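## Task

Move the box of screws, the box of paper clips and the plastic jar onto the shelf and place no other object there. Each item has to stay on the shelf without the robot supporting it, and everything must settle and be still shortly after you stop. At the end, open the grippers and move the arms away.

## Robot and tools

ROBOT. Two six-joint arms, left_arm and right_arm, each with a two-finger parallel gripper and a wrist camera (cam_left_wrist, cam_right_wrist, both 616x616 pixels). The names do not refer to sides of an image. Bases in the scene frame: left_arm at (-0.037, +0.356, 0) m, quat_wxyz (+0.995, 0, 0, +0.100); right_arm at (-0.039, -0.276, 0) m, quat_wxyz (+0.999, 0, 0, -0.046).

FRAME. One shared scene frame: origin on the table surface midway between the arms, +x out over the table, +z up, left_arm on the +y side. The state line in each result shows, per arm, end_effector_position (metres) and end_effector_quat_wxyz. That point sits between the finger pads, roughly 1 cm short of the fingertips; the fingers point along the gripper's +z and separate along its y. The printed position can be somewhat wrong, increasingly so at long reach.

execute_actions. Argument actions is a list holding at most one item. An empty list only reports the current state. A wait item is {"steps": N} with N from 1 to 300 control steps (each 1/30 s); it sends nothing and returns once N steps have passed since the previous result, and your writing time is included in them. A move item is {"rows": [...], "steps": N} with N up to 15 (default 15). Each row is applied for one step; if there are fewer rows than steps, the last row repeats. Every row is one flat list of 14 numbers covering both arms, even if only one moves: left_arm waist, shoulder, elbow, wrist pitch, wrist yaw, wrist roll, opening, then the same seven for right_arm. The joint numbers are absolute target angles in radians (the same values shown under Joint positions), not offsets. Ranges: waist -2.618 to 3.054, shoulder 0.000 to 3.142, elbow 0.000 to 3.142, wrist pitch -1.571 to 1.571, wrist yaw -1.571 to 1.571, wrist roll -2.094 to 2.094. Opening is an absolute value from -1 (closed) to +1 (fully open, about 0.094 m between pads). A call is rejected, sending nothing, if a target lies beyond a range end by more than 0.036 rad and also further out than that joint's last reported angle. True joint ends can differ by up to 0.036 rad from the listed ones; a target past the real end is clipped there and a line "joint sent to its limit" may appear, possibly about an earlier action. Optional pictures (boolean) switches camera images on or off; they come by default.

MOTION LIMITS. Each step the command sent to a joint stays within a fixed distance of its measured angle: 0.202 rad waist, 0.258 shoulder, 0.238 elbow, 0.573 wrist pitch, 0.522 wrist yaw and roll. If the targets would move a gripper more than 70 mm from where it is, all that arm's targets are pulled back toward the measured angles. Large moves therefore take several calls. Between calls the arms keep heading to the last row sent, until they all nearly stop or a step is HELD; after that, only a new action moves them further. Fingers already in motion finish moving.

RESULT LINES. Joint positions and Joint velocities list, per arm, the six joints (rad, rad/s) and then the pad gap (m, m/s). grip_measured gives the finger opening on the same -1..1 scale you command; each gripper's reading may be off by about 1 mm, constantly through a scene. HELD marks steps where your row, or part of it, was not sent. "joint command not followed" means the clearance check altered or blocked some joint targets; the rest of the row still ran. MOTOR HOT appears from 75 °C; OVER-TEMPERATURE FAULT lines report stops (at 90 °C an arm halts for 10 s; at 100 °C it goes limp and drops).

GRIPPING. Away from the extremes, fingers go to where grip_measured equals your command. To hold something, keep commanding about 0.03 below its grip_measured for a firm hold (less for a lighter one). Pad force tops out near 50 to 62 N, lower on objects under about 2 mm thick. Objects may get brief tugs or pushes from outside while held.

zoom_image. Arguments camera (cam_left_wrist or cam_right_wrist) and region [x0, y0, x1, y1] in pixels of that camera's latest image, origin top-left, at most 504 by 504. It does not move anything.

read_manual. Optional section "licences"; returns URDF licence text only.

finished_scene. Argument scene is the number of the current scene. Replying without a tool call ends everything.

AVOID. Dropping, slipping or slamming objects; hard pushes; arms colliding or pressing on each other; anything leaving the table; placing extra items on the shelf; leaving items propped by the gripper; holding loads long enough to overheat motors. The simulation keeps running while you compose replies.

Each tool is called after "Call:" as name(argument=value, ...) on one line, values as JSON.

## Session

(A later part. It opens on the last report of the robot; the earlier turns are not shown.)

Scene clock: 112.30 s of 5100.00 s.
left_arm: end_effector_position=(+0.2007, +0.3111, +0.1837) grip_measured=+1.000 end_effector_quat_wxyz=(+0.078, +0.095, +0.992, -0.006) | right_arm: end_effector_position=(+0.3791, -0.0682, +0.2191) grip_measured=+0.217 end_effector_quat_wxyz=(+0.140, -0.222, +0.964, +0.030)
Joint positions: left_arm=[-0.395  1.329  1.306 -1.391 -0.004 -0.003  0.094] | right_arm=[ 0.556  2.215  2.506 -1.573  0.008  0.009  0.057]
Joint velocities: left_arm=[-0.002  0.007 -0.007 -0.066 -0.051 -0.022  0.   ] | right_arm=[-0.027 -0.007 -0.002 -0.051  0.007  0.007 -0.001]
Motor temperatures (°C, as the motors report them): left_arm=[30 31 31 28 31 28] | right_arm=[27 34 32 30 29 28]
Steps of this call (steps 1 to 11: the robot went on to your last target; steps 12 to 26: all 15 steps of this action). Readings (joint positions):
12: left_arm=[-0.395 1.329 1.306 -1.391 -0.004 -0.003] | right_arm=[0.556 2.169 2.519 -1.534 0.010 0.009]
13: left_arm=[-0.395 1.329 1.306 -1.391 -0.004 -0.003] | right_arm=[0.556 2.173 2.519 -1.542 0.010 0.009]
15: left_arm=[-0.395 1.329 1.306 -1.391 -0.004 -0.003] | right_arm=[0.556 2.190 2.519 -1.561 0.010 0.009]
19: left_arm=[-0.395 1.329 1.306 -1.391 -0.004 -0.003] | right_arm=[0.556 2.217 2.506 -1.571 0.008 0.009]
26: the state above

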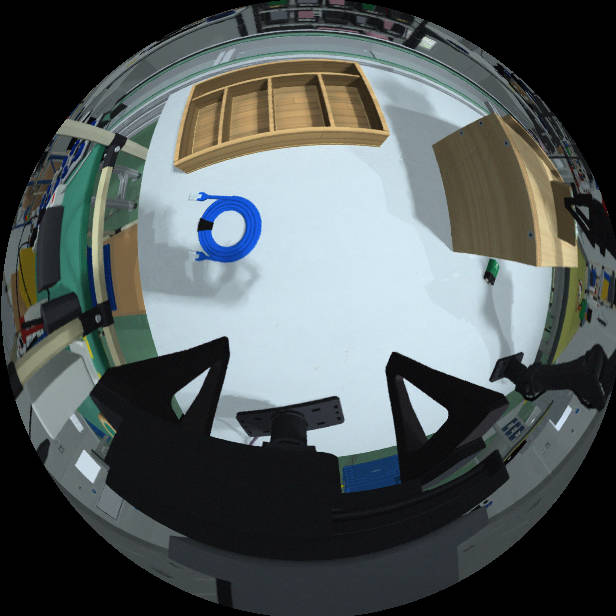

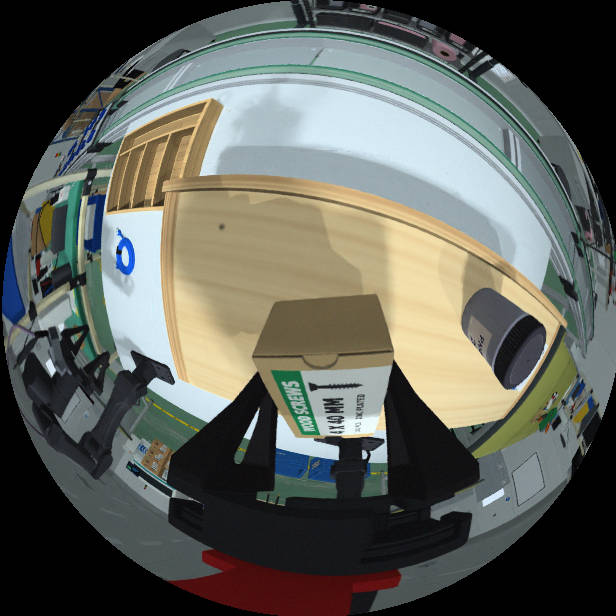

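Call:
execute_actions(actions=[{"rows":[[-0.4,1.3,1.3,-1.4,0,0,1,0.56,2.215,2.5,-1.57,0,0,0.2],[-0.4,1.3,1.3,-1.4,0,0,1,0.56,2.215,2.5,-1.57,0,0,0.25],[-0.4,1.3,1.3,-1.4,0,0,1,0.56,2.215,2.5,-1.57,0,0,0.25],[-0.4,1.3,1.3,-1.4,0,0,1,0.56,2.215,2.5,-1.57,0,0,0.3],[-0.4,1.3,1.3,-1.4,0,0,1,0.56,2.215,2.5,-1.57,0,0,0.4],[-0.4,1.3,1.3,-1.4,0,0,1,0.56,2.215,2.5,-1.57,0,0,0.6],[-0.4,1.3,1.3,-1.4,0,0,1,0.56,2.215,2.5,-1.57,0,0,0.9]]}], pictures=false)

Call:
execute_actions(actions=[{"rows":[[-0.4,1.3,1.3,-1.4,0,0,1,0.56,2.0,2.5,-1.57,0,0,0.9]]}])

Scene clock: 113.97 s of 5100.00 s.
left_arm: end_effector_position=(+0.2007, +0.3111, +0.1837) grip_measured=+1.000 end_effector_quat_wxyz=(+0.078, +0.095, +0.992, -0.006) | right_arm: end_effector_position=(+0.3790, -0.0681, +0.2191) grip_measured=+0.898 end_effector_quat_wxyz=(+0.140, -0.222, +0.964, +0.030)
Joint positions: left_arm=[-0.395  1.329  1.306 -1.391 -0.004 -0.003  0.094] | right_arm=[ 0.556  2.215  2.506 -1.573  0.007  0.009  0.089]
Joint velocities: left_arm=[-0.022  0.007 -0.007 -0.037 -0.081 -0.022  0.   ] | right_arm=[-0.002  0.002  0.002 -0.095  0.051 -0.11  -0.001]
Motor temperatures (°C, as the motors report them): left_arm=[30 31 31 28 31 28] | right_arm=[27 35 32 30 29 28]
Steps of this call (steps 1 to 15: the robot went on to your last target; steps 16 to 35: nothing new was sent; steps 36 to 50: all 15 steps of this action). Readings (joint positions):
36: left_arm=[-0.395 1.329 1.306 -1.391 -0.004 -0.003] | right_arm=[0.556 2.215 2.506 -1.573 0.008 0.009]
37: left_arm=[-0.395 1.329 1.306 -1.391 -0.004 -0.003] | right_arm=[0.556 2.215 2.506 -1.573 0.008 0.009]
39: left_arm=[-0.395 1.329 1.306 -1.391 -0.004 -0.003] | right_arm=[0.556 2.215 2.506 -1.573 0.007 0.009]
43: left_arm=[-0.395 1.329 1.306 -1.391 -0.004 -0.003] | right_arm=[0.556 2.215 2.506 -1.573 0.007 0.009]
50: the state above

Scene clock: 114.47 s of 5100.00 s.
left_arm: end_effector_position=(+0.2007, +0.3111, +0.1837) grip_measured=+1.000 end_effector_quat_wxyz=(+0.078, +0.095, +0.992, -0.006) | right_arm: end_effector_position=(+0.3475, -0.0839, +0.3181) grip_measured=+0.898 end_effector_quat_wxyz=(+0.250, -0.216, +0.942, +0.056)
Joint positions: left_arm=[-0.395  1.329  1.306 -1.391 -0.004 -0.003  0.094] | right_arm=[ 0.556  1.98   2.498 -1.57   0.007  0.009  0.089]
Joint velocities: left_arm=[-0.002 -0.002  0.012  0.007 -0.037 -0.066  0.   ] | right_arm=[-0.017  0.198 -0.007 -0.007 -0.022 -0.022 -0.   ]
Motor temperatures (°C, as the motors report them): left_arm=[30 31 31 28 31 28] | right_arm=[27 35 32 30 29 28]
Steps of this call (steps 1 to 15: all 15 steps of this action). Readings (joint positions):
1: left_arm=[-0.395 1.329 1.306 -1.391 -0.004 -0.003] | right_arm=[0.556 2.201 2.499 -1.570 0.007 0.009]
2: left_arm=[-0.395 1.329 1.306 -1.391 -0.004 -0.003] | right_arm=[0.556 2.183 2.489 -1.571 0.007 0.009]
4: left_arm=[-0.395 1.329 1.306 -1.391 -0.004 -0.003] | right_arm=[0.556 2.126 2.486 -1.572 0.007 0.009]
8: left_arm=[-0.395 1.329 1.306 -1.391 -0.004 -0.003] | right_arm=[0.556 1.996 2.487 -1.570 0.007 0.009]
15: the state above

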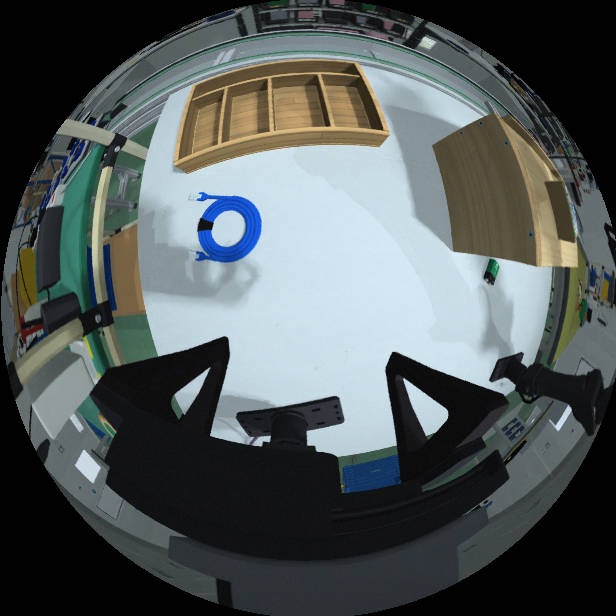

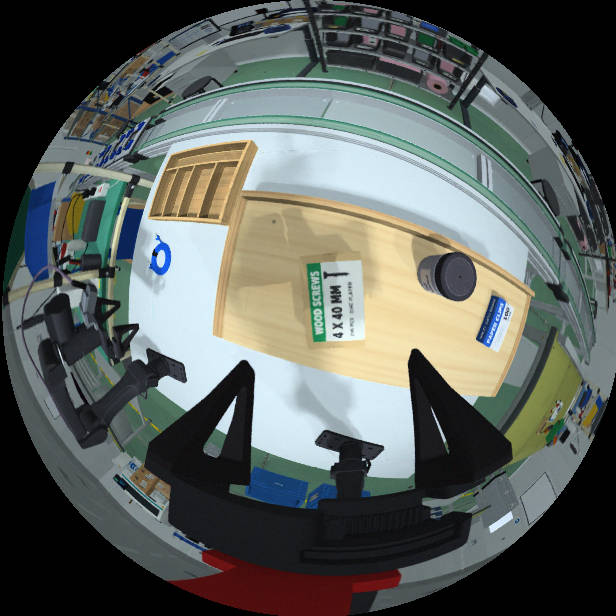

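All on the shelf.

Call:
execute_actions(actions=[{"rows":[[-0.4,1.3,1.3,-1.4,0,0,1,0.56,1.4,1.9,-1.5,0,0,1]]}], pictures=false)

Call:
finished_scene(scene=1)

Scene clock: 115.70 s of 5100.00 s.
left_arm: end_effector_position=(+0.2007, +0.3111, +0.1837) grip_measured=+1.000 end_effector_quat_wxyz=(+0.078, +0.095, +0.992, -0.006) | right_arm: end_effector_position=(+0.2165, -0.1493, +0.3548) grip_measured=+1.000 end_effector_quat_wxyz=(+0.293, -0.213, +0.929, +0.067)
Joint positions: left_arm=[-0.395  1.329  1.306 -1.391 -0.004 -0.003  0.094] | right_arm=[ 0.556  1.368  1.928 -1.52   0.007  0.009  0.094]
Joint velocities: left_arm=[-0.002  0.007  0.007 -0.022 -0.007 -0.007  0.   ] | right_arm=[-0.002  0.295 -0.002  0.022 -0.037  0.095  0.   ]
Motor temperatures (°C, as the motors report them): left_arm=[30 31 31 28 31 28] | right_arm=[27 35 32 30 29 28]
Steps of this call (steps 1 to 22: the robot went on to your last target; steps 23 to 37: all 15 steps of this action). Readings (joint positions):
23: left_arm=[-0.395 1.329 1.306 -1.391 -0.004 -0.003] | right_arm=[0.556 1.960 2.431 -1.532 0.007 0.009]
24: left_arm=[-0.395 1.329 1.306 -1.391 -0.004 -0.003] | right_arm=[0.556 1.898 2.329 -1.506 0.007 0.009]
26: left_arm=[-0.395 1.329 1.306 -1.391 -0.004 -0.003] | right_arm=[0.556 1.750 2.139 -1.497 0.007 0.009]
30: left_arm=[-0.395 1.329 1.306 -1.391 -0.004 -0.003] | right_arm=[0.556 1.462 1.929 -1.526 0.007 0.009]
37: the state above

The scene is finished: the task was done.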